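## Task

Move both white-taped parcels onto the top of the work bench that only arm1 can reach, and both blue-taped parcels onto the top of the desk that only arm3 can reach. Each parcel must stand with its side arrows pointing upward and its entire base on that top. The attempt fails if any parcel sits on the floor or a lower board without a gripper holding it. A parcel counts only if it stays put with no robot supporting it. At the end, open the grippers and move the arms away.

## Robot and tools

Setup: three identical i2rt Big YAM arms named arm1, arm2 and arm3 share a room. Each has six revolute joints, a two-finger gripper and a wrist camera that, with joints 1 and 6 at 0 and the hand level and forward, sits above the hand looking toward the fingertips. The hand reaches roughly 1.0 m from the joint 1 axis. Two fixed room cameras, room_a and room_b, also watch the scene. Loose objects may occasionally get a small push from outside.

Frames: everything shares one scene frame with its origin on the floor and +z upward. The hand point is halfway between the fingertips; its z axis runs along the fingers and the fingers open along its y axis. Each arm's foot pose is real but never printed. The calibration block gives, per camera, intrinsics K, distortion D, T_world_to_cam (scene frame to camera frame, metres) and pos_world. Real cameras can be a couple of degrees and several millimetres off; wrist camera poses come from reported joint angles and inherit their errors. Results list cameras whose numbers have changed.

execute_actions: argument actions is a list holding zero or one action. An action is an object keyed by arm name (arm1, arm2, arm3); under each name goes joints, an object of absolute targets by name, not offsets. All named motions start at once and may finish at different times. Keys and ranges: joint1_rad -2.879 to 2.879 rad (rotation about the foot, positive counter-clockwise seen from above, 0 along the foot's facing direction); joint2_rad 0 to 3.141 (shoulder; 0 has the upper arm pointing back and roughly level, increasing lifts it up then forward); joint3_rad 0 to 3.019 (elbow; 0 is fully folded, increasing opens it); joint4_rad -1.692 to 1.57 (hand pitch, positive tilts fingers up); joint5_rad -1.57 to 1.57 (hand yaw, positive toward the arm's right); joint6_rad -2.094 to 2.094 (hand roll, positive clockwise viewed from behind the hand); gripper_m 0 to 0.093 metres, the fingertip gap. Done tolerances are ±0.045, ±0.14, ±0.09, ±0.055, ±0.03, ±0.035 rad and ±0.003 m respectively. Example: {"arm1": {"joints": {"gripper_m": 0.05}}, "arm2": {"joints": {"joint1_rad": 0.3}}}. Optional cameras lists which images to return (arm1_cam_wrist, arm2_cam_wrist, arm3_cam_wrist, room_a, room_b, or all); omitted or null means all, [] means none. Any unknown key, camera name or out-of-range number rejects the whole call and nothing moves. An empty actions list only reports state and images. Omitted joints or arms may keep pushing toward earlier targets.

wait: seconds from 0 to 10; commands nothing and returns the same state and images as an empty action.

zoom_image: camera plus region [x0, y0, x1, y1] in pixels of that camera's most recent full image, origin top-left, at most 504 by 504.

read_manual: section "licences" returns URDF licence text; no motion.

finished_scene: scene is the number of the scene being closed. It is irreversible and reports success, so call it only when every parcel is placed, the grippers are open and the arms are clear.

Reading results: joint_positions gives each arm's angles and gripper_m. joint_status tells how each commanded joint of the last accepted action ended: off_target (stopped short and may still push), contact_stop or time_out (the target is dropped and the joint holds where it stopped, though a timed-out joint may keep a nearby target and keep pushing; on_its_own lists such joints), not_followed (a self- and inter-arm clearance check blocked the arm's joint targets; its gripper target still runs, and the blocked targets may be retried on later actions). "joint command not followed" with a cause line flags that blocking. on_its_own covers what this call did not command; "held at" is the held target, not the current angle. To relieve a pushing joint, command its reported position. Very small target changes may not move a joint. Joint torques are raw drive outputs with per-arm offsets, scaling and noise, so treat them as hints. MOTOR HOT appears at 85 °C; at 100 °C an OVER-TEMPERATURE FAULT drops the arm until it cools, and its joints show limit_stop_at_motor_heat (resend the targets afterwards). Heat from holding loads partly carries into the next scene. Once a stop is reported, later motion calls in the same reply are skipped.

Cautions: arms do not stop on contact and can push hard, which also heats motors. A hard press between two arms ends the run; hard hits are penalised, and no state line reports arm-to-arm contact. The clearance check ignores fingers, gripper housings and wrist cameras and may act late. Joints move at different speeds, so the hand can swing wide between postures; stage moves through safe intermediate poses. Avoid drops, slips, slams and letting parcels fall to the floor or lower boards; each gripper pad manages about 50 to 62 N, sometimes less. Place each parcel arrows-up and fully on its top, release, and withdraw. Fewer and faster motions are better.

Each tool is called after ">>>" as a command line: name --argument value for each argument, lists and objects as JSON in quotes; but a table of rows of numbers goes row by row, as --pt "numbers of a row", without its own name.

## Session

>>> execute_actions --actions '[]'

Scene clock: 0.00 s.
Joint torques (N m, as the arm reports them, + toward a larger angle): no reading
arm1.joint_positions: joint1_rad=-0.041 joint2_rad=+0.530 joint3_rad=+1.643 joint4_rad=-1.308 joint5_rad=+0.031 joint6_rad=+0.506 gripper_m=+0.094
arm1.joint_status: not commanded
arm1.hand: x=-0.5030 y=-1.0986 z=+1.5621 quat_wxyz=(-0.619, -0.501, -0.591, +0.127) (m; scene frame)
arm2.joint_positions: joint1_rad=-0.181 joint2_rad=+0.586 joint3_rad=+1.586 joint4_rad=-1.317 joint5_rad=+0.172 joint6_rad=-0.620 gripper_m=+0.095
arm2.joint_status: not commanded
arm2.hand: x=+0.2034 y=-0.0152 z=+1.5347 quat_wxyz=(-0.388, +0.808, -0.026, -0.442) (m; scene frame)
arm3.joint_positions: joint1_rad=-0.561 joint2_rad=+0.470 joint3_rad=+1.685 joint4_rad=-1.175 joint5_rad=-0.171 joint6_rad=-0.090 gripper_m=+0.095
arm3.joint_status: not commanded
arm3.hand: x=+0.1494 y=+1.1345 z=+1.5702 quat_wxyz=(+0.150, -0.689, +0.079, +0.705) (m; scene frame)
pictures: arm1_cam_wrist, arm2_cam_wrist, arm3_cam_wrist, room_a, room_b
Images, in order (width x height): arm1_cam_wrist 896x504, arm2_cam_wrist 896x504, arm3_cam_wrist 896x504, room_a 896x504, room_b 896x504.

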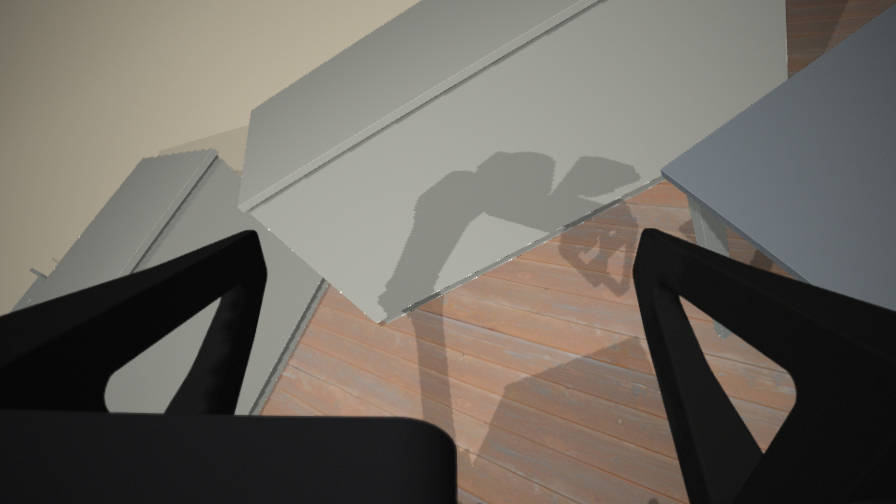

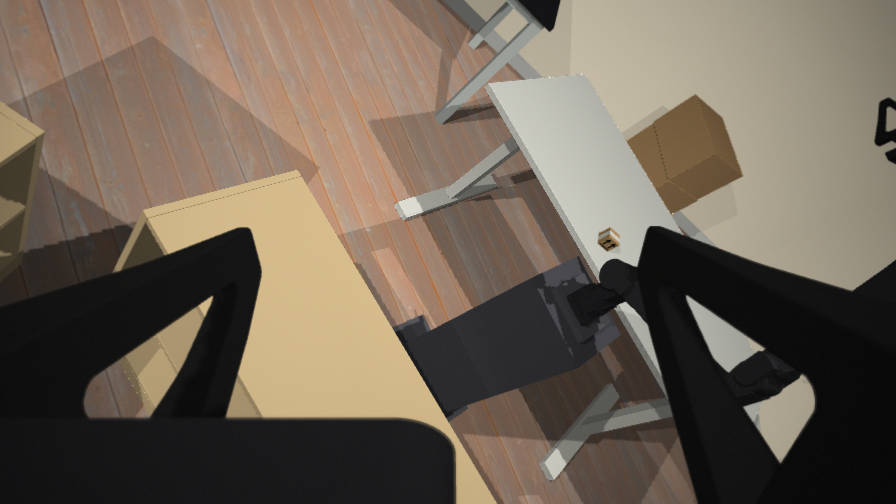

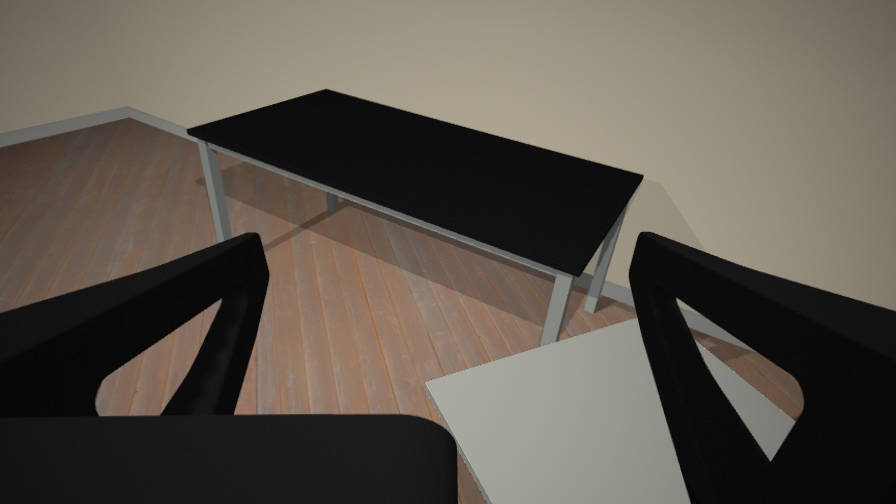

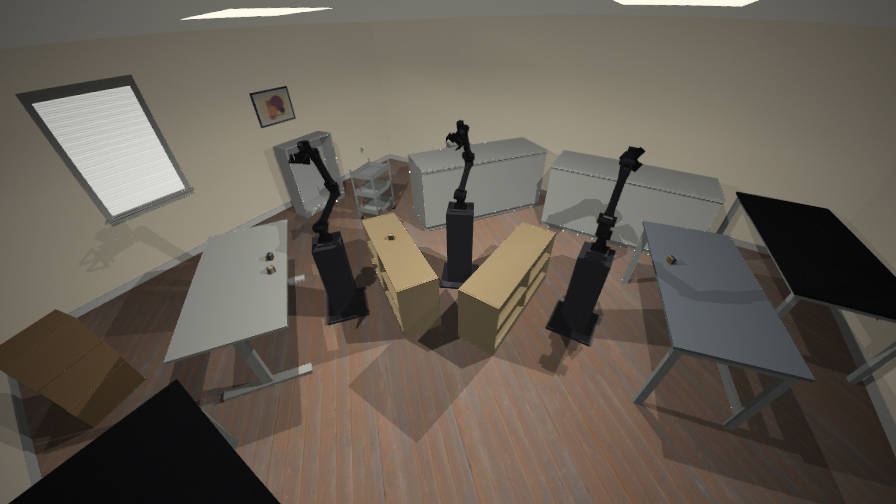

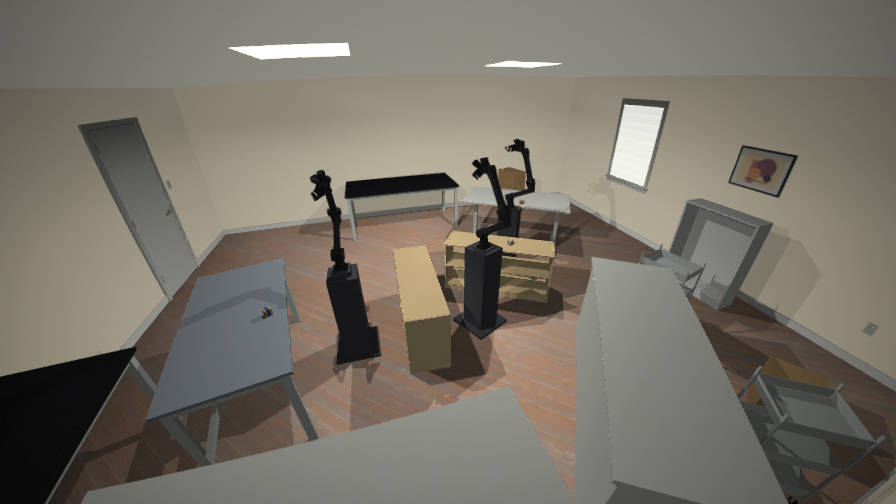

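>>> zoom_image --camera "room_a" --region '[230, 210, 430, 310]'

>>> zoom_image --camera "room_a" --region '[620, 230, 720, 290]'

>>> zoom_image --camera "room_b" --region '[440, 180, 600, 260]'

>>> zoom_image --camera "room_b" --region '[230, 290, 310, 335]'

Region (230, 210, 430, 310) of room_a's 896x504 image, scaled by 2.520, with more detail than that image has.

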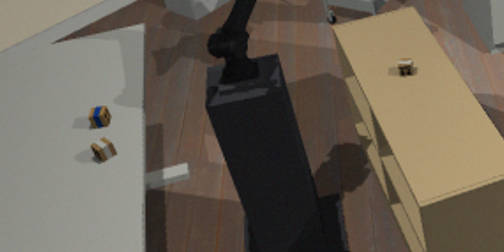

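Region (620, 230, 720, 290) of room_a's 896x504 image, scaled by 5.040, with more detail than that image has; it fills the top 302 rows of this view, and the rest is white.

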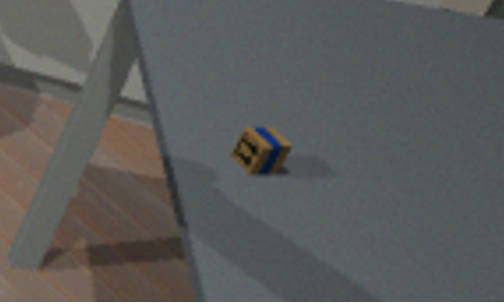

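Region (440, 180, 600, 260) of room_b's 896x504 image, scaled by 3.150, with more detail than that image has.

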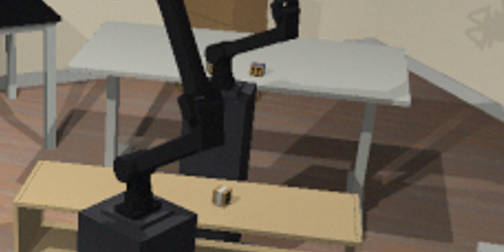

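Region (230, 290, 310, 335) of room_b's 896x504 image, scaled by 6.300, with more detail than that image has; it fills the top 284 rows of this view, and the rest is white.

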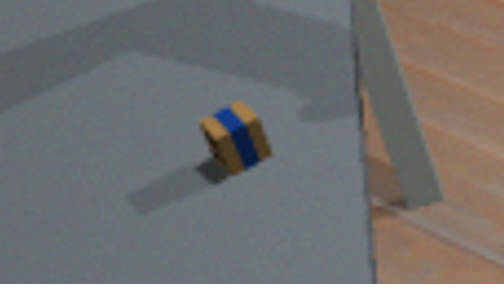

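>>> execute_actions --actions '[{"arm1": {"joints": {"joint1_rad": -1.01, "joint2_rad": 1.353, "joint3_rad": 1.445, "joint4_rad": -1.042, "joint5_rad": 0, "joint6_rad": 0}}, "arm2": {"joints": {"joint1_rad": -1.36, "joint2_rad": 1.353, "joint3_rad": 1.445, "joint4_rad": -1.042, "joint5_rad": 0, "joint6_rad": 0}}, "arm3": {"joints": {"joint1_rad": -1.36, "joint2_rad": 0.751, "joint3_rad": 1.047, "joint4_rad": -1.246, "joint5_rad": 0, "joint6_rad": 0}}}]'

Scene clock: 5.30 s.
Joint torques (N m, as the arm reports them, + toward a larger angle): arm1=[ -0.38 -12.34  11.     1.59   0.02  -0.16] | arm2=[ 0.15 -8.91  9.45  1.34  0.1   0.17] | arm3=[-0.58 -1.99 10.29  2.   -0.06  0.1 ]
arm1.joint_positions: joint1_rad=-1.012 joint2_rad=+1.359 joint3_rad=+1.427 joint4_rad=-1.045 joint5_rad=-0.001 joint6_rad=+0.010 gripper_m=+0.094
arm1.joint_status: all done
arm1.hand: x=-0.7316 y=-1.4931 z=+1.2215 quat_wxyz=(-0.175, -0.765, -0.575, +0.231) (m; scene frame)
arm2.joint_positions: joint1_rad=-1.367 joint2_rad=+1.356 joint3_rad=+1.429 joint4_rad=-1.050 joint5_rad=+0.001 joint6_rad=-0.011 gripper_m=+0.095
arm2.joint_status: all done
arm2.hand: x=+0.4393 y=+0.3815 z=+1.2369 quat_wxyz=(-0.232, +0.616, -0.730, -0.186) (m; scene frame)
arm3.joint_positions: joint1_rad=-1.357 joint2_rad=+0.750 joint3_rad=+1.046 joint4_rad=-1.244 joint5_rad=-0.001 joint6_rad=-0.007 gripper_m=+0.095
arm3.joint_status: all done
arm3.hand: x=+0.1613 y=+1.4044 z=+1.1897 quat_wxyz=(+0.185, -0.763, +0.570, +0.244) (m; scene frame)
pictures: arm1_cam_wrist, arm2_cam_wrist, arm3_cam_wrist, room_a, room_b
camera_calibration (this result's frames):
arm1_cam_wrist: T_world_to_cam=[[-0.958252, 0.285797, -0.0085547, -0.26491], [0.285306, 0.957716, 0.0371554, 1.59651], [0.0188119, 0.0331635, -0.999273, 1.40549], [0, 0, 0, 1]] pos_world=[-0.735782, -1.4999, 1.34288]
arm2_cam_wrist: T_world_to_cam=[[0.984118, -0.176228, 0.021343, -0.394803], [-0.176702, -0.984, 0.0228245, 0.430503], [0.0169792, -0.0262334, -0.999512, 1.35985], [0, 0, 0, 1]] pos_world=[0.441515, 0.389713, 1.35779]
arm3_cam_wrist: T_world_to_cam=[[0.957814, 0.287387, -0.00121613, -0.55789], [0.287372, -0.957792, -0.00713882, 1.3113], [-0.00321641, 0.00648818, -0.999974, 1.30379], [0, 0, 0, 1]] pos_world=[0.161718, 1.40782, 1.31244]
Images, in order (width x height): arm1_cam_wrist 896x504, arm2_cam_wrist 896x504, arm3_cam_wrist 896x504, room_a 896x504, room_b 896x504.

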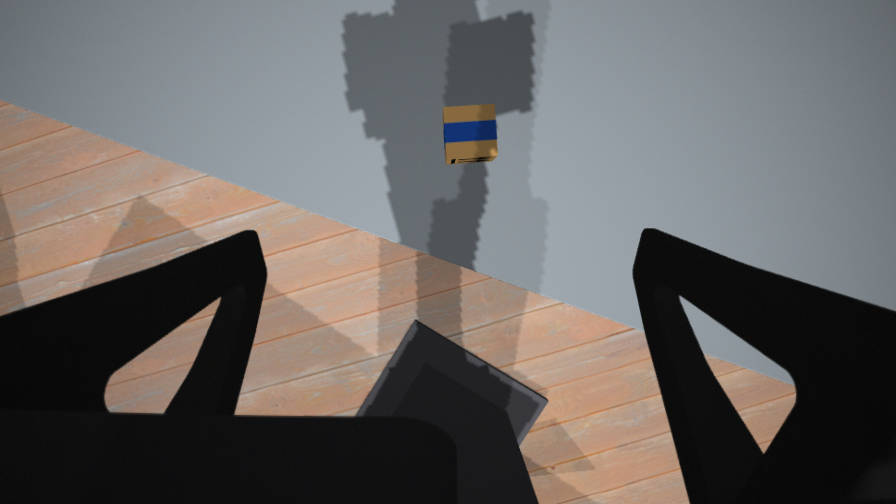

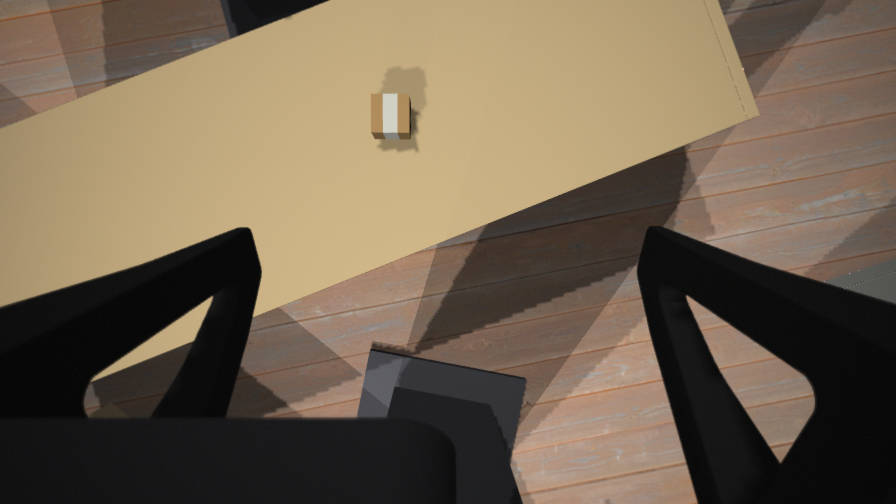

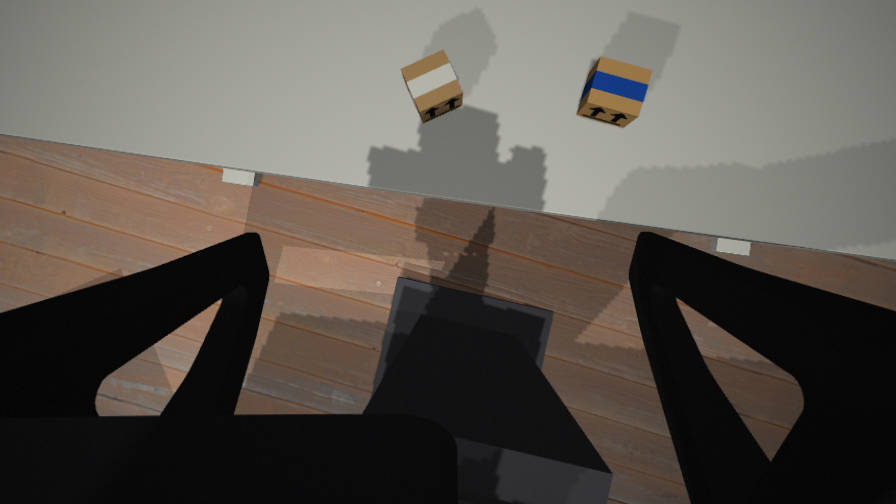

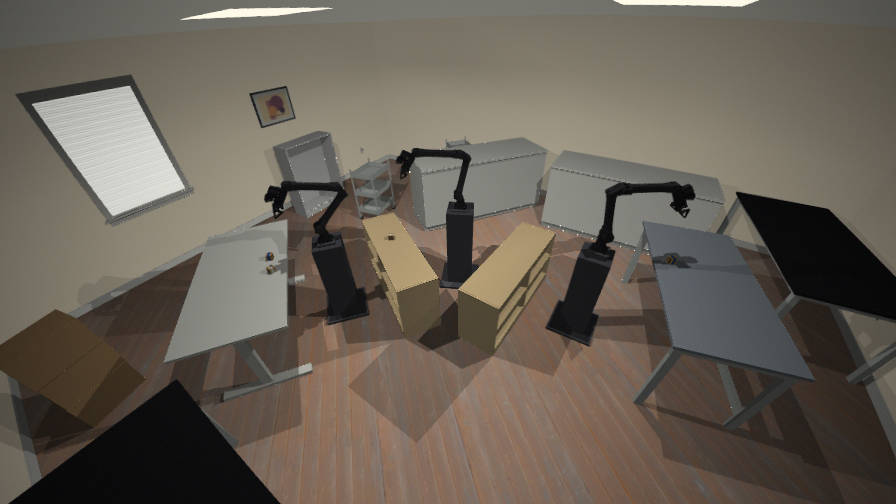

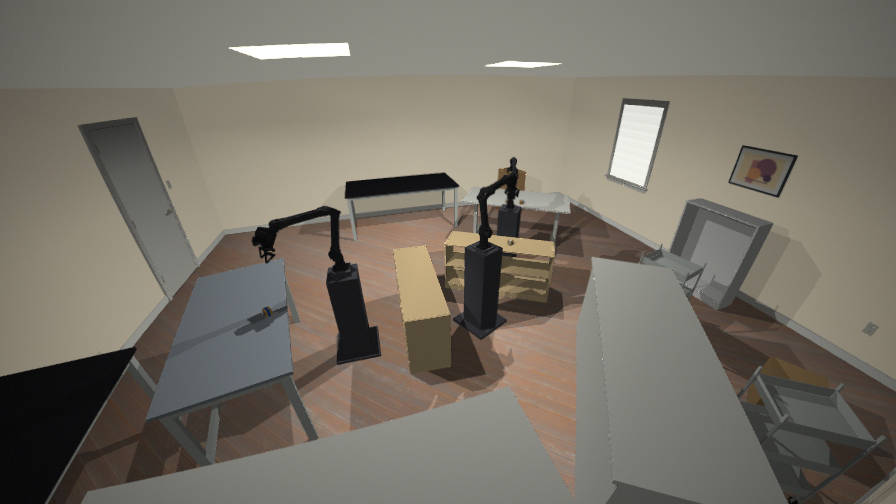

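>>> zoom_image --camera "arm1_cam_wrist" --region '[420, 90, 520, 180]'

>>> zoom_image --camera "room_a" --region '[370, 222, 410, 252]'

>>> zoom_image --camera "room_a" --region '[652, 245, 692, 275]'

>>> zoom_image --camera "arm3_cam_wrist" --region '[380, 30, 680, 150]'

>>> zoom_image --camera "arm2_cam_wrist" --region '[340, 70, 440, 160]'

Region (420, 90, 520, 180) of arm1_cam_wrist's 896x504 image, scaled by 5.040, with more detail than that image has; it fills the top 454 rows of this view, and the rest is white.

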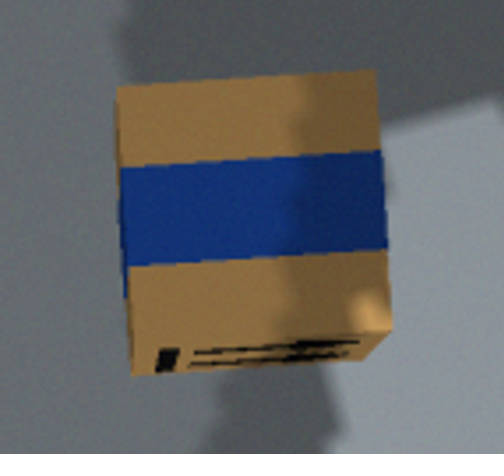

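Region (370, 222, 410, 252) of room_a's 896x504 image, scaled by 12.600, with more detail than that image has; it fills the top 378 rows of this view, and the rest is white.

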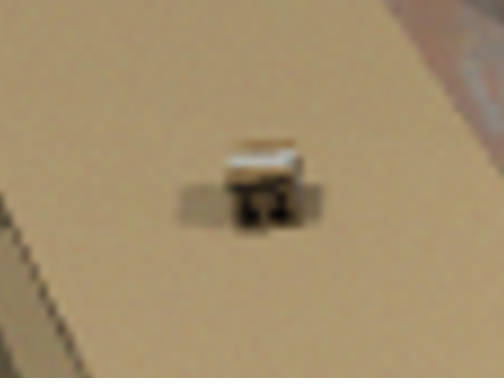

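Region (652, 245, 692, 275) of room_a's 896x504 image, scaled by 12.600, with more detail than that image has; it fills the top 378 rows of this view, and the rest is white.

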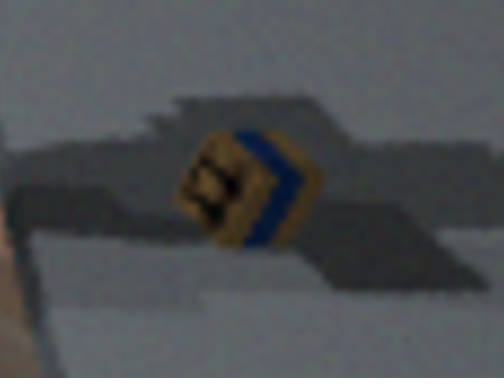

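Region (380, 30, 680, 150) of arm3_cam_wrist's 896x504 image, scaled by 1.680, with more detail than that image has; it fills the top 202 rows of this view, and the rest is white.

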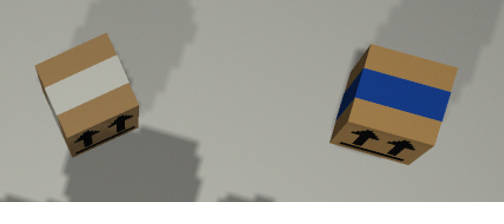

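Region (340, 70, 440, 160) of arm2_cam_wrist's 896x504 image, scaled by 5.040, with more detail than that image has; it fills the top 454 rows of this view, and the rest is white.

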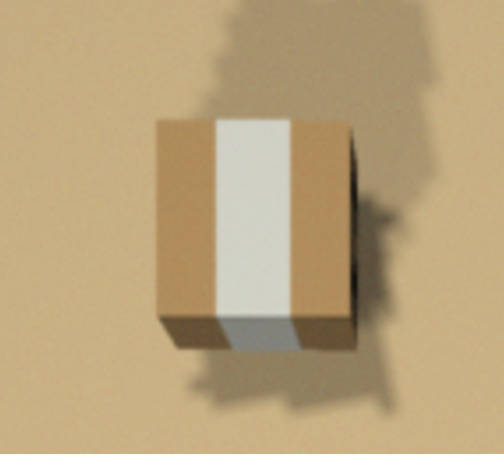

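>>> execute_actions --actions '[{"arm1": {"joints": {"joint1_rad": -1.282, "joint2_rad": 2.281, "joint3_rad": 1.96, "joint4_rad": -1.413, "joint5_rad": -0.495, "joint6_rad": 1.21}}, "arm2": {"joints": {"joint1_rad": -1.246, "joint2_rad": 2.0, "joint3_rad": 0.718, "joint4_rad": 0.757, "joint5_rad": 0.097, "joint6_rad": 0.056}}, "arm3": {"joints": {"joint1_rad": -1.319, "joint2_rad": 1.694, "joint3_rad": 1.262, "joint4_rad": -1.133, "joint5_rad": 0, "joint6_rad": -0.4255}}}]' --cameras '["arm1_cam_wrist", "arm2_cam_wrist", "arm3_cam_wrist"]'

Scene clock: 13.90 s.
Joint torques (N m, as the arm reports them, + toward a larger angle): arm1=[  0.86 -24.3   10.21  -0.07  -0.53   0.06] | arm2=[ -0.74 -12.23   3.94   2.16   0.26   0.15] | arm3=[  0.13 -14.59   9.55   1.09  -0.09  -0.04]
arm1.joint_positions: joint1_rad=-1.293 joint2_rad=+2.292 joint3_rad=+1.926 joint4_rad=-1.406 joint5_rad=-0.491 joint6_rad=+1.200 gripper_m=+0.094
arm1.joint_status: all done
arm1.hand: x=-0.8556 y=-1.5647 z=+0.8967 quat_wxyz=(-0.017, -0.959, +0.114, -0.258) (m; scene frame)
arm2.joint_positions: joint1_rad=-1.241 joint2_rad=+2.006 joint3_rad=+0.711 joint4_rad=+0.738 joint5_rad=+0.094 joint6_rad=+0.045 gripper_m=+0.095
arm2.joint_status: all done
arm2.hand: x=+0.3944 y=+0.4206 z=+0.8453 quat_wxyz=(-0.379, +0.568, -0.661, -0.311) (m; scene frame)
arm3.joint_positions: joint1_rad=-1.325 joint2_rad=+1.683 joint3_rad=+1.252 joint4_rad=-1.135 joint5_rad=-0.001 joint6_rad=-0.418 gripper_m=+0.095
arm3.joint_status: all done
arm3.hand: x=+0.0972 y=+1.5728 z=+0.9332 quat_wxyz=(+0.001, -0.913, +0.408, +0.001) (m; scene frame)
pictures: arm1_cam_wrist, arm2_cam_wrist, arm3_cam_wrist
camera_calibration (this result's frames):
arm1_cam_wrist: T_world_to_cam=[[0.237515, 0.970891, 0.0309357, 1.69366], [0.392474, -0.125048, 0.911223, -0.673757], [0.888567, -0.204287, -0.41075, 0.930573], [0, 0, 0, 1]] pos_world=[-0.964713, -1.5385, 0.943781]
arm2_cam_wrist: T_world_to_cam=[[0.985898, -0.165619, 0.0239896, -0.342785], [-0.143482, -0.910347, -0.388176, 0.773377], [0.0861282, 0.37926, -0.921273, 0.706311], [0, 0, 0, 1]] pos_world=[0.388083, 0.379394, 0.959135]
arm3_cam_wrist: T_world_to_cam=[[0.74448, 0.667612, -0.00661055, -1.11742], [0.549309, -0.606869, 0.57443, 0.369034], [0.379484, -0.431283, -0.818527, 1.52797], [0, 0, 0, 1]] pos_world=[0.0493431, 1.62895, 1.03131]
Images, in order (width x height): arm1_cam_wrist 896x504, arm2_cam_wrist 896x504, arm3_cam_wrist 896x504.

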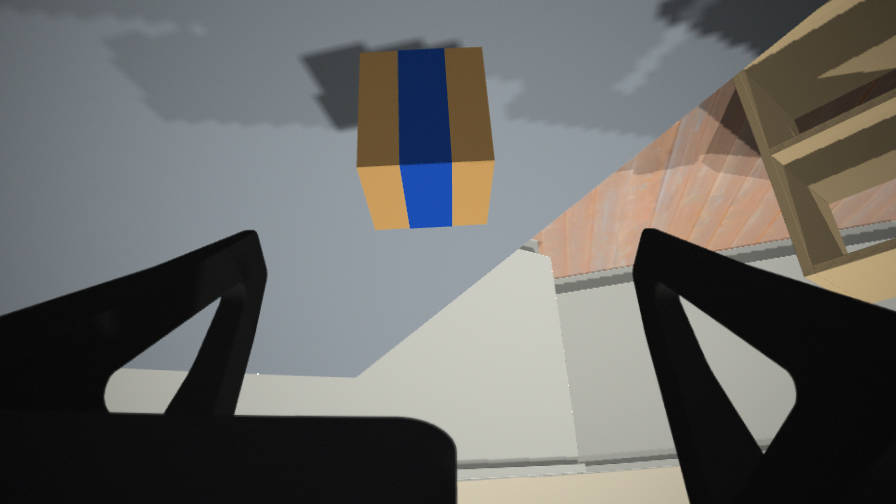

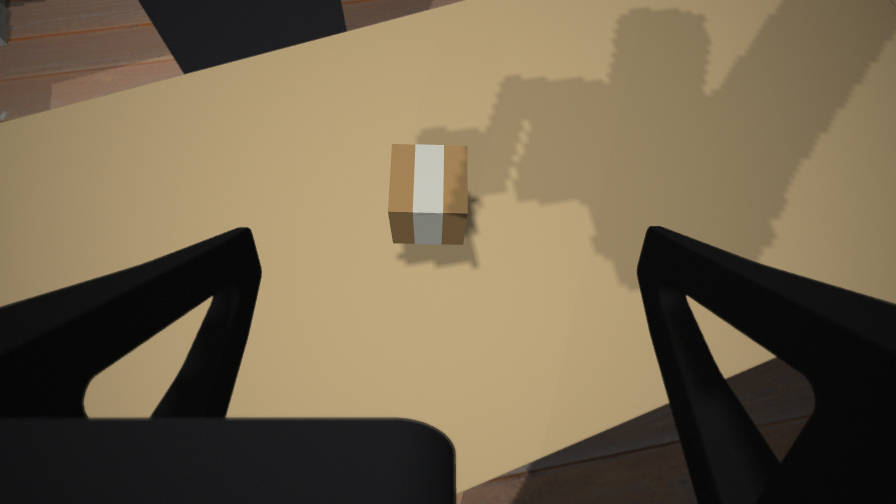

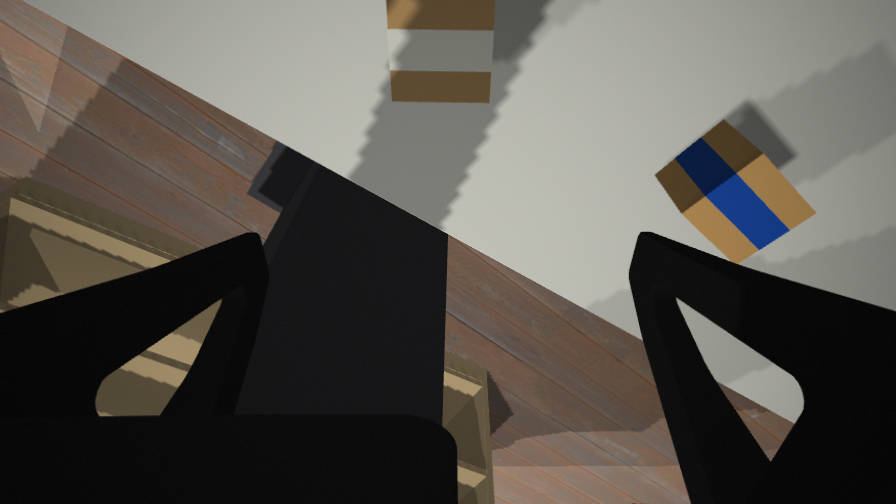

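>>> execute_actions --actions '[{"arm1": {"joints": {"joint1_rad": -1.228, "joint2_rad": 2.28, "joint3_rad": 1.838, "joint4_rad": -1.248, "joint5_rad": -0.504, "joint6_rad": 1.275}}, "arm2": {"joints": {"joint1_rad": -1.265, "joint2_rad": 2.55, "joint3_rad": 1.365, "joint4_rad": 0.82, "joint5_rad": 0.081, "joint6_rad": 0.05}}, "arm3": {"joints": {"joint1_rad": -1.312, "joint2_rad": 1.908, "joint3_rad": 1.16, "joint4_rad": -0.822, "joint5_rad": 0, "joint6_rad": -0.43}}}]' --cameras '["arm1_cam_wrist", "arm2_cam_wrist", "arm3_cam_wrist"]'

Scene clock: 18.03 s.
Joint torques (N m, as the arm reports them, + toward a larger angle): arm1=[  0.07 -23.23   7.56   0.56  -0.51   0.04] | arm2=[ -0.6  -18.23   5.69   2.12   0.06   0.07] | arm3=[  0.28 -18.3    7.98   1.28  -0.09  -0.04]
arm1.joint_positions: joint1_rad=-1.224 joint2_rad=+2.284 joint3_rad=+1.837 joint4_rad=-1.256 joint5_rad=-0.501 joint6_rad=+1.266 gripper_m=+0.094
arm1.joint_status: all done
arm1.hand: x=-0.8144 y=-1.5836 z=+0.8690 quat_wxyz=(-0.033, -0.962, +0.104, -0.251) (m; scene frame)
arm2.joint_positions: joint1_rad=-1.262 joint2_rad=+2.555 joint3_rad=+1.342 joint4_rad=+0.805 joint5_rad=+0.083 joint6_rad=+0.045 gripper_m=+0.095
arm2.joint_status: all done
arm2.hand: x=+0.4190 y=+0.5988 z=+0.7276 quat_wxyz=(-0.423, +0.536, -0.637, -0.357) (m; scene frame)
arm3.joint_positions: joint1_rad=-1.320 joint2_rad=+1.916 joint3_rad=+1.146 joint4_rad=-0.832 joint5_rad=-0.001 joint6_rad=-0.422 gripper_m=+0.095
arm3.joint_status: all done
arm3.hand: x=+0.0950 y=+1.5728 z=+0.7918 quat_wxyz=(-0.012, -0.914, +0.404, -0.011) (m; scene frame)
pictures: arm1_cam_wrist, arm2_cam_wrist, arm3_cam_wrist
camera_calibration (this result's frames):
arm1_cam_wrist: T_world_to_cam=[[0.227271, 0.973809, -0.00670174, 1.73208], [0.411459, -0.0897858, 0.906995, -0.592053], [0.882638, -0.208891, -0.421088, 0.875609], [0, 0, 0, 1]] pos_world=[-0.922892, -1.55697, 0.917305]
arm2_cam_wrist: T_world_to_cam=[[0.984134, -0.177401, 0.00293976, -0.311562], [-0.149938, -0.840412, -0.520794, 0.950734], [0.0948601, 0.512091, -0.853677, 0.395798], [0, 0, 0, 1]] pos_world=[0.411625, 0.541053, 0.833937]
arm3_cam_wrist: T_world_to_cam=[[0.738762, 0.673638, -0.0210246, -1.11425], [0.548184, -0.582446, 0.600209, 0.392756], [0.392078, -0.454937, -0.799567, 1.43409], [0, 0, 0, 1]] pos_world=[0.0455846, 1.63178, 0.887491]
Images, in order (width x height): arm1_cam_wrist 896x504, arm2_cam_wrist 896x504, arm3_cam_wrist 896x504.

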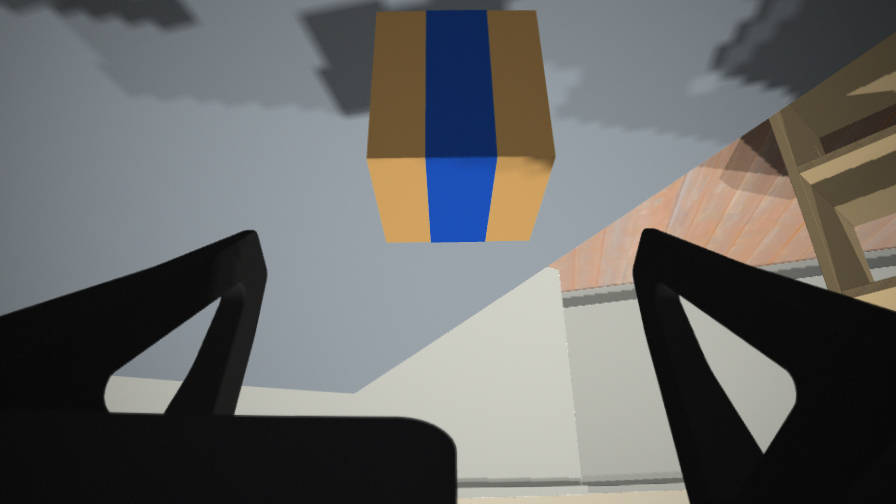

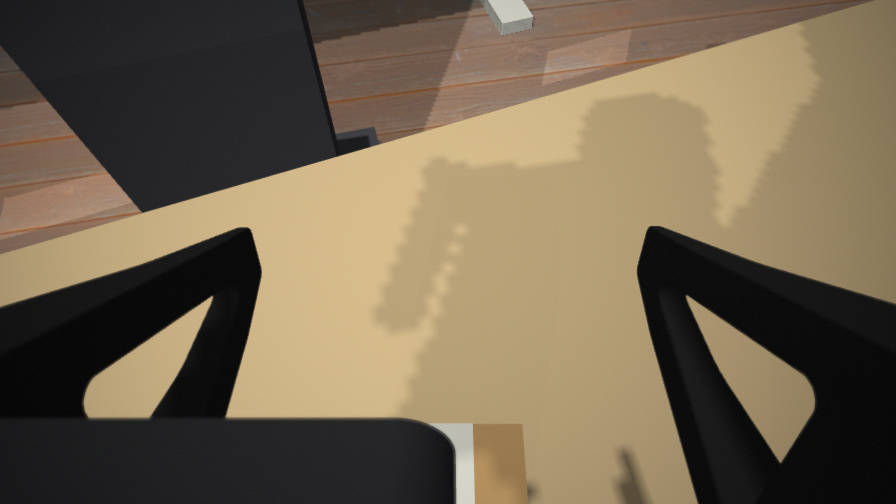

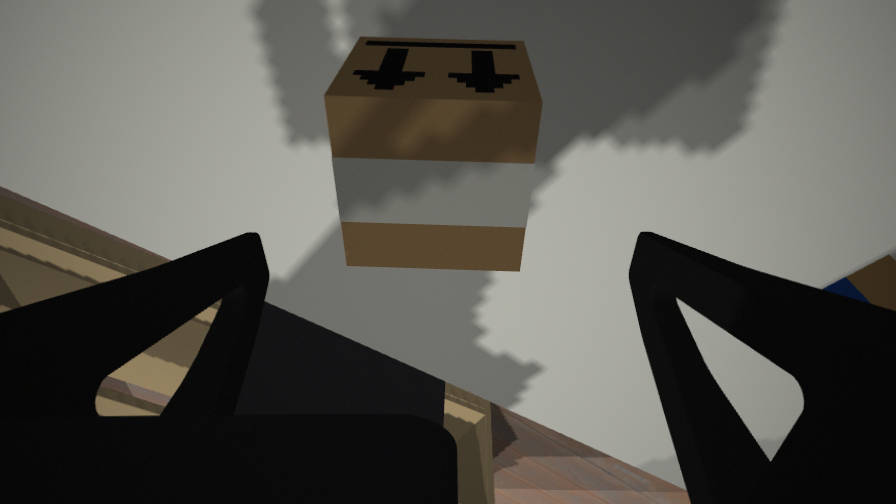

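>>> execute_actions --actions '[{"arm1": {"joints": {"joint1_rad": -1.195, "joint2_rad": 2.333, "joint3_rad": 1.77, "joint4_rad": -1.117, "joint5_rad": -0.509, "joint6_rad": 1.325}}, "arm2": {"joints": {"joint2_rad": 2.68, "joint3_rad": 1.38, "joint4_rad": 0.825}}, "arm3": {"joints": {"joint1_rad": -1.3, "joint2_rad": 1.988, "joint3_rad": 1.15, "joint4_rad": -0.702}}}]' --cameras '["arm1_cam_wrist", "arm2_cam_wrist", "arm3_cam_wrist"]'

Scene clock: 19.73 s.
Joint torques (N m, as the arm reports them, + toward a larger angle): arm1=[  0.77 -20.57   6.8    0.61  -0.55   0.04] | arm2=[ -0.57 -17.62   4.     1.93   0.07   0.07] | arm3=[  0.21 -15.14   7.09   1.46  -0.1   -0.04]
arm1.joint_positions: joint1_rad=-1.205 joint2_rad=+2.301 joint3_rad=+1.772 joint4_rad=-1.124 joint5_rad=-0.505 joint6_rad=+1.316 gripper_m=+0.094
arm1.joint_status: all done
arm1.hand: x=-0.8021 y=-1.5882 z=+0.8347 quat_wxyz=(-0.047, -0.962, +0.113, -0.246) (m; scene frame)
arm2.joint_positions: joint1_rad=-1.262 joint2_rad=+2.689 joint3_rad=+1.369 joint4_rad=+0.813 joint5_rad=+0.083 joint6_rad=+0.045 gripper_m=+0.095
arm2.joint_status: all done
arm2.hand: x=+0.4172 y=+0.5669 z=+0.6443 quat_wxyz=(-0.394, +0.555, -0.656, -0.327) (m; scene frame)
arm3.joint_positions: joint1_rad=-1.306 joint2_rad=+1.964 joint3_rad=+1.146 joint4_rad=-0.712 joint5_rad=-0.001 joint6_rad=-0.422 gripper_m=+0.095
arm3.joint_status: all done
arm3.hand: x=+0.0820 y=+1.5898 z=+0.7693 quat_wxyz=(+0.015, -0.917, +0.398, +0.013) (m; scene frame)
pictures: arm1_cam_wrist, arm2_cam_wrist, arm3_cam_wrist
camera_calibration (this result's frames):
arm1_cam_wrist: T_world_to_cam=[[0.250361, 0.967676, -0.0303762, 1.76209], [0.420076, -0.0803088, 0.903928, -0.541857], [0.87227, -0.239069, -0.426604, 0.797674], [0, 0, 0, 1]] pos_world=[-0.909324, -1.55794, 0.883616]
arm2_cam_wrist: T_world_to_cam=[[0.984055, -0.177388, 0.0130048, -0.321652], [-0.154322, -0.887872, -0.433438, 0.852683], [0.0884332, 0.42452, -0.90109, 0.424062], [0, 0, 0, 1]] pos_world=[0.41061, 0.519994, 0.755886]
arm3_cam_wrist: T_world_to_cam=[[0.728998, 0.684466, 0.00827918, -1.15553], [0.569661, -0.613341, 0.547083, 0.511457], [0.379537, -0.394106, -0.837038, 1.36211], [0, 0, 0, 1]] pos_world=[0.034053, 1.64143, 0.869891]
Images, in order (width x height): arm1_cam_wrist 896x504, arm2_cam_wrist 896x504, arm3_cam_wrist 896x504.

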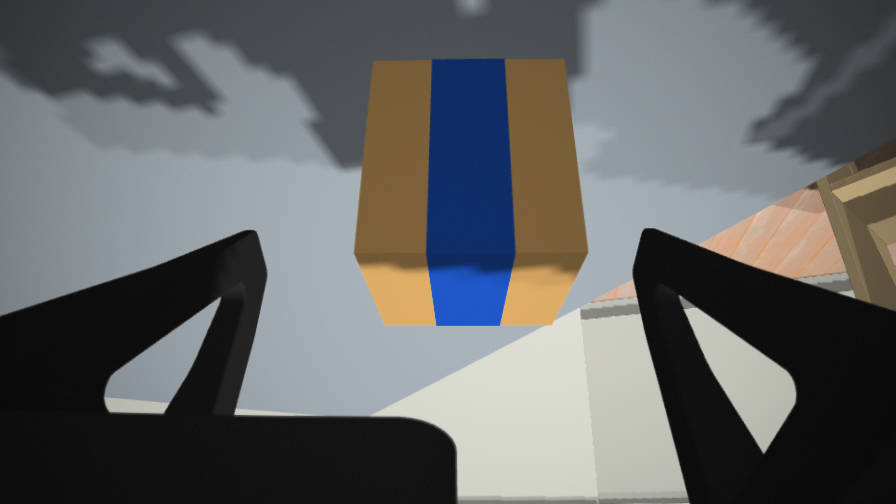

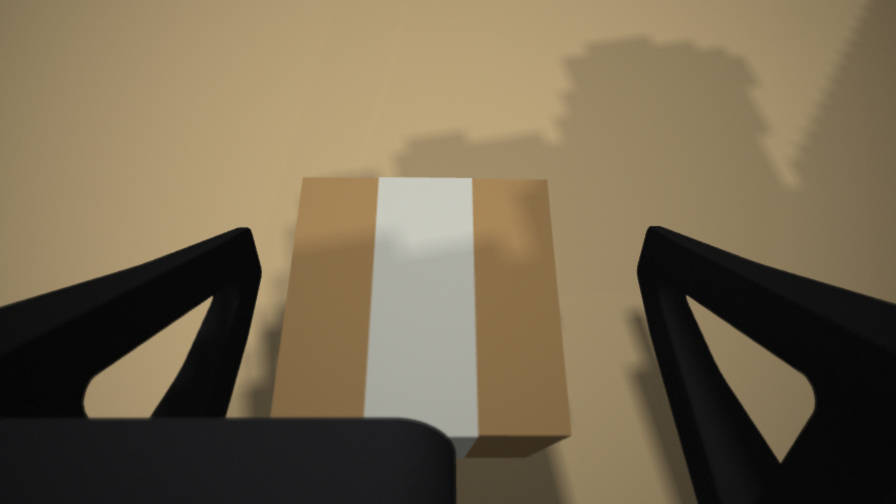

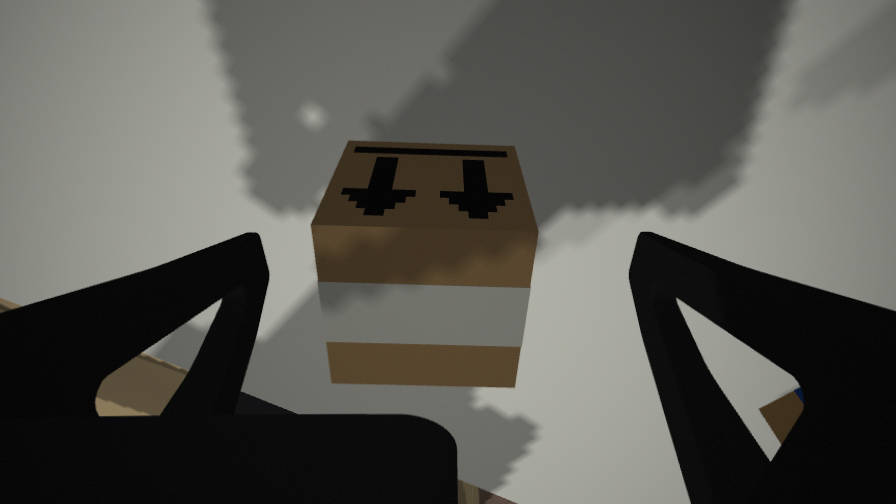

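>>> execute_actions --actions '[]' --cameras '[]'

Scene clock: 20.23 s.
Joint torques (N m, as the arm reports them, + toward a larger angle): arm1=[  0.63 -20.08   6.97   0.64  -0.55   0.04] | arm2=[ -0.55 -17.62   4.06   1.93   0.08   0.07] | arm3=[  0.11 -15.48   7.07   1.46  -0.09  -0.04]
arm1.joint_positions: joint1_rad=-1.205 joint2_rad=+2.301 joint3_rad=+1.772 joint4_rad=-1.124 joint5_rad=-0.505 joint6_rad=+1.316 gripper_m=+0.094
arm1.joint_status: all done
arm1.hand: x=-0.8021 y=-1.5882 z=+0.8347 quat_wxyz=(-0.047, -0.962, +0.113, -0.246) (m; scene frame)
arm2.joint_positions: joint1_rad=-1.262 joint2_rad=+2.689 joint3_rad=+1.369 joint4_rad=+0.813 joint5_rad=+0.083 joint6_rad=+0.045 gripper_m=+0.095
arm2.joint_status: all done
arm2.hand: x=+0.4172 y=+0.5669 z=+0.6443 quat_wxyz=(-0.394, +0.555, -0.656, -0.327) (m; scene frame)
arm3.joint_positions: joint1_rad=-1.306 joint2_rad=+1.964 joint3_rad=+1.146 joint4_rad=-0.712 joint5_rad=-0.001 joint6_rad=-0.422 gripper_m=+0.095
arm3.joint_status: all done
arm3.hand: x=+0.0820 y=+1.5898 z=+0.7693 quat_wxyz=(+0.015, -0.917, +0.398, +0.013) (m; scene frame)
pictures: none
No camera images: the call's "cameras" was empty. Leave "cameras" out to get every camera's image.

>>> execute_actions --actions '[{"arm1": {"joints": {"joint1_rad": -1.18, "joint2_rad": 2.35, "joint3_rad": 1.746, "joint4_rad": -1.09}}, "arm2": {"joints": {"joint3_rad": 1.32, "joint4_rad": 0.895}}, "arm3": {"joints": {"joint2_rad": 2.02, "joint3_rad": 1.135}}}]' --cameras '["arm1_cam_wrist", "arm2_cam_wrist", "arm3_cam_wrist"]'

Scene clock: 21.80 s.
Joint torques (N m, as the arm reports them, + toward a larger angle): arm1=[  1.14 -19.38   6.58   0.63  -0.55   0.05] | arm2=[ -0.58 -17.44   2.84   2.2    0.07   0.08] | arm3=[  0.16 -15.16   6.41   1.4   -0.1   -0.04]
arm1.joint_positions: joint1_rad=-1.192 joint2_rad=+2.311 joint3_rad=+1.751 joint4_rad=-1.097 joint5_rad=-0.505 joint6_rad=+1.316 gripper_m=+0.094
arm1.joint_status: all done
arm1.hand: x=-0.7923 y=-1.5867 z=+0.8221 quat_wxyz=(-0.044, -0.962, +0.107, -0.247) (m; scene frame)
arm2.joint_positions: joint1_rad=-1.262 joint2_rad=+2.687 joint3_rad=+1.321 joint4_rad=+0.876 joint5_rad=+0.083 joint6_rad=+0.045 gripper_m=+0.095
arm2.joint_status: all done
arm2.hand: x=+0.4160 y=+0.5520 z=+0.6451 quat_wxyz=(-0.399, +0.551, -0.653, -0.332) (m; scene frame)
arm3.joint_positions: joint1_rad=-1.306 joint2_rad=+1.992 joint3_rad=+1.137 joint4_rad=-0.712 joint5_rad=-0.001 joint6_rad=-0.422 gripper_m=+0.095
arm3.joint_status: all done
arm3.hand: x=+0.0855 y=+1.5797 z=+0.7537 quat_wxyz=(+0.001, -0.917, +0.398, +0.001) (m; scene frame)
pictures: arm1_cam_wrist, arm2_cam_wrist, arm3_cam_wrist
camera_calibration (this result's frames):
arm1_cam_wrist: T_world_to_cam=[[0.23818, 0.970852, -0.0267798, 1.75021], [0.419566, -0.0779864, 0.904369, -0.531574], [0.875919, -0.226638, -0.425911, 0.806127], [0, 0, 0, 1]] pos_world=[-0.899938, -1.55796, 0.870948]
arm2_cam_wrist: T_world_to_cam=[[0.984064, -0.177464, 0.0112001, -0.321956], [-0.153583, -0.880003, -0.449452, 0.845333], [0.0896178, 0.44057, -0.893234, 0.416823], [0, 0, 0, 1]] pos_world=[0.409299, 0.50312, 0.755863]
arm3_cam_wrist: T_world_to_cam=[[0.729007, 0.684473, -0.00677751, -1.13968], [0.562983, -0.593922, 0.574723, 0.460911], [0.389357, -0.422792, -0.81832, 1.37406], [0, 0, 0, 1]] pos_world=[0.0363507, 1.63477, 0.851802]
Images, in order (width x height): arm1_cam_wrist 896x504, arm2_cam_wrist 896x504, arm3_cam_wrist 896x504.

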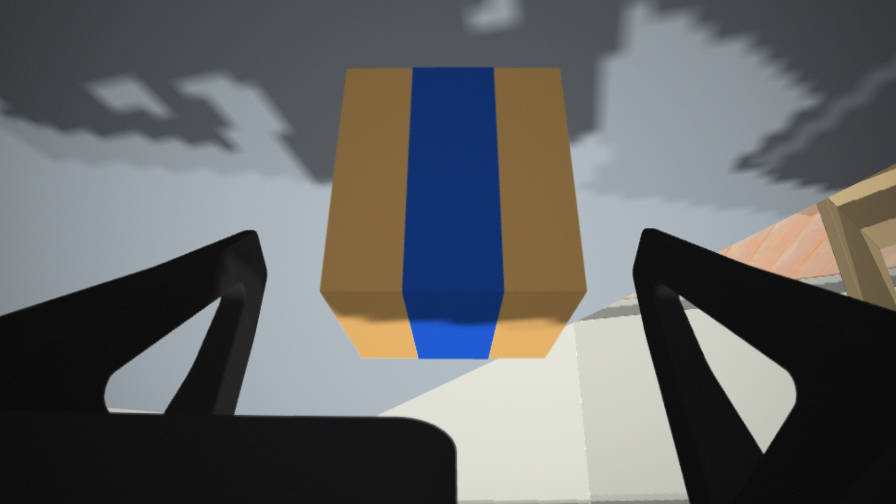

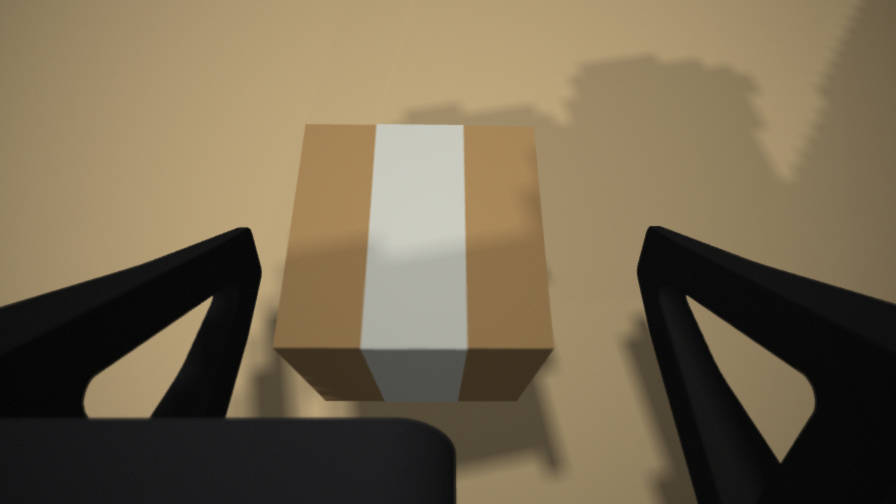

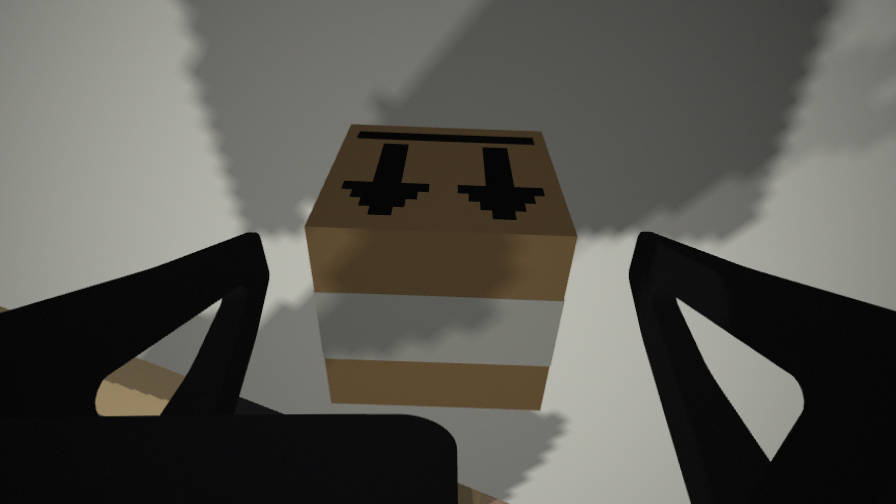

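>>> execute_actions --actions '[{"arm1": {"joints": {"joint2_rad": 2.365}}, "arm2": {"joints": {"gripper_m": 0.04}}, "arm3": {"joints": {"gripper_m": 0.04}}}]' --cameras '[]'

Scene clock: 22.80 s.
Joint torques (N m, as the arm reports them, + toward a larger angle): arm1=[  0.87 -19.12   6.46   0.62  -0.54   0.05] | arm2=[ -0.55 -17.4    2.87   2.19   0.11   0.07] | arm3=[  0.16 -14.98   6.29   1.36  -0.11  -0.04]
arm1.joint_positions: joint1_rad=-1.192 joint2_rad=+2.325 joint3_rad=+1.751 joint4_rad=-1.097 joint5_rad=-0.505 joint6_rad=+1.316 gripper_m=+0.094
arm1.joint_status: all done
arm1.hand: x=-0.7911 y=-1.5841 z=+0.8133 quat_wxyz=(-0.038, -0.962, +0.109, -0.249) (m; scene frame)
arm2.joint_positions: joint1_rad=-1.262 joint2_rad=+2.687 joint3_rad=+1.321 joint4_rad=+0.876 joint5_rad=+0.082 joint6_rad=+0.045 gripper_m=+0.049
arm2.joint_status: gripper_m off_target (ended at +0.049, target +0.040)
arm2.hand: x=+0.4158 y=+0.5520 z=+0.6451 quat_wxyz=(-0.399, +0.552, -0.653, -0.333) (m; scene frame)
arm3.joint_positions: joint1_rad=-1.306 joint2_rad=+1.992 joint3_rad=+1.137 joint4_rad=-0.712 joint5_rad=+0.000 joint6_rad=-0.423 gripper_m=+0.050
arm3.joint_status: gripper_m off_target (ended at +0.050, target +0.040)
arm3.hand: x=+0.0856 y=+1.5797 z=+0.7537 quat_wxyz=(+0.001, -0.918, +0.398, +0.001) (m; scene frame)
pictures: none
No camera images: the call's "cameras" was empty. Leave "cameras" out to get every camera's image.


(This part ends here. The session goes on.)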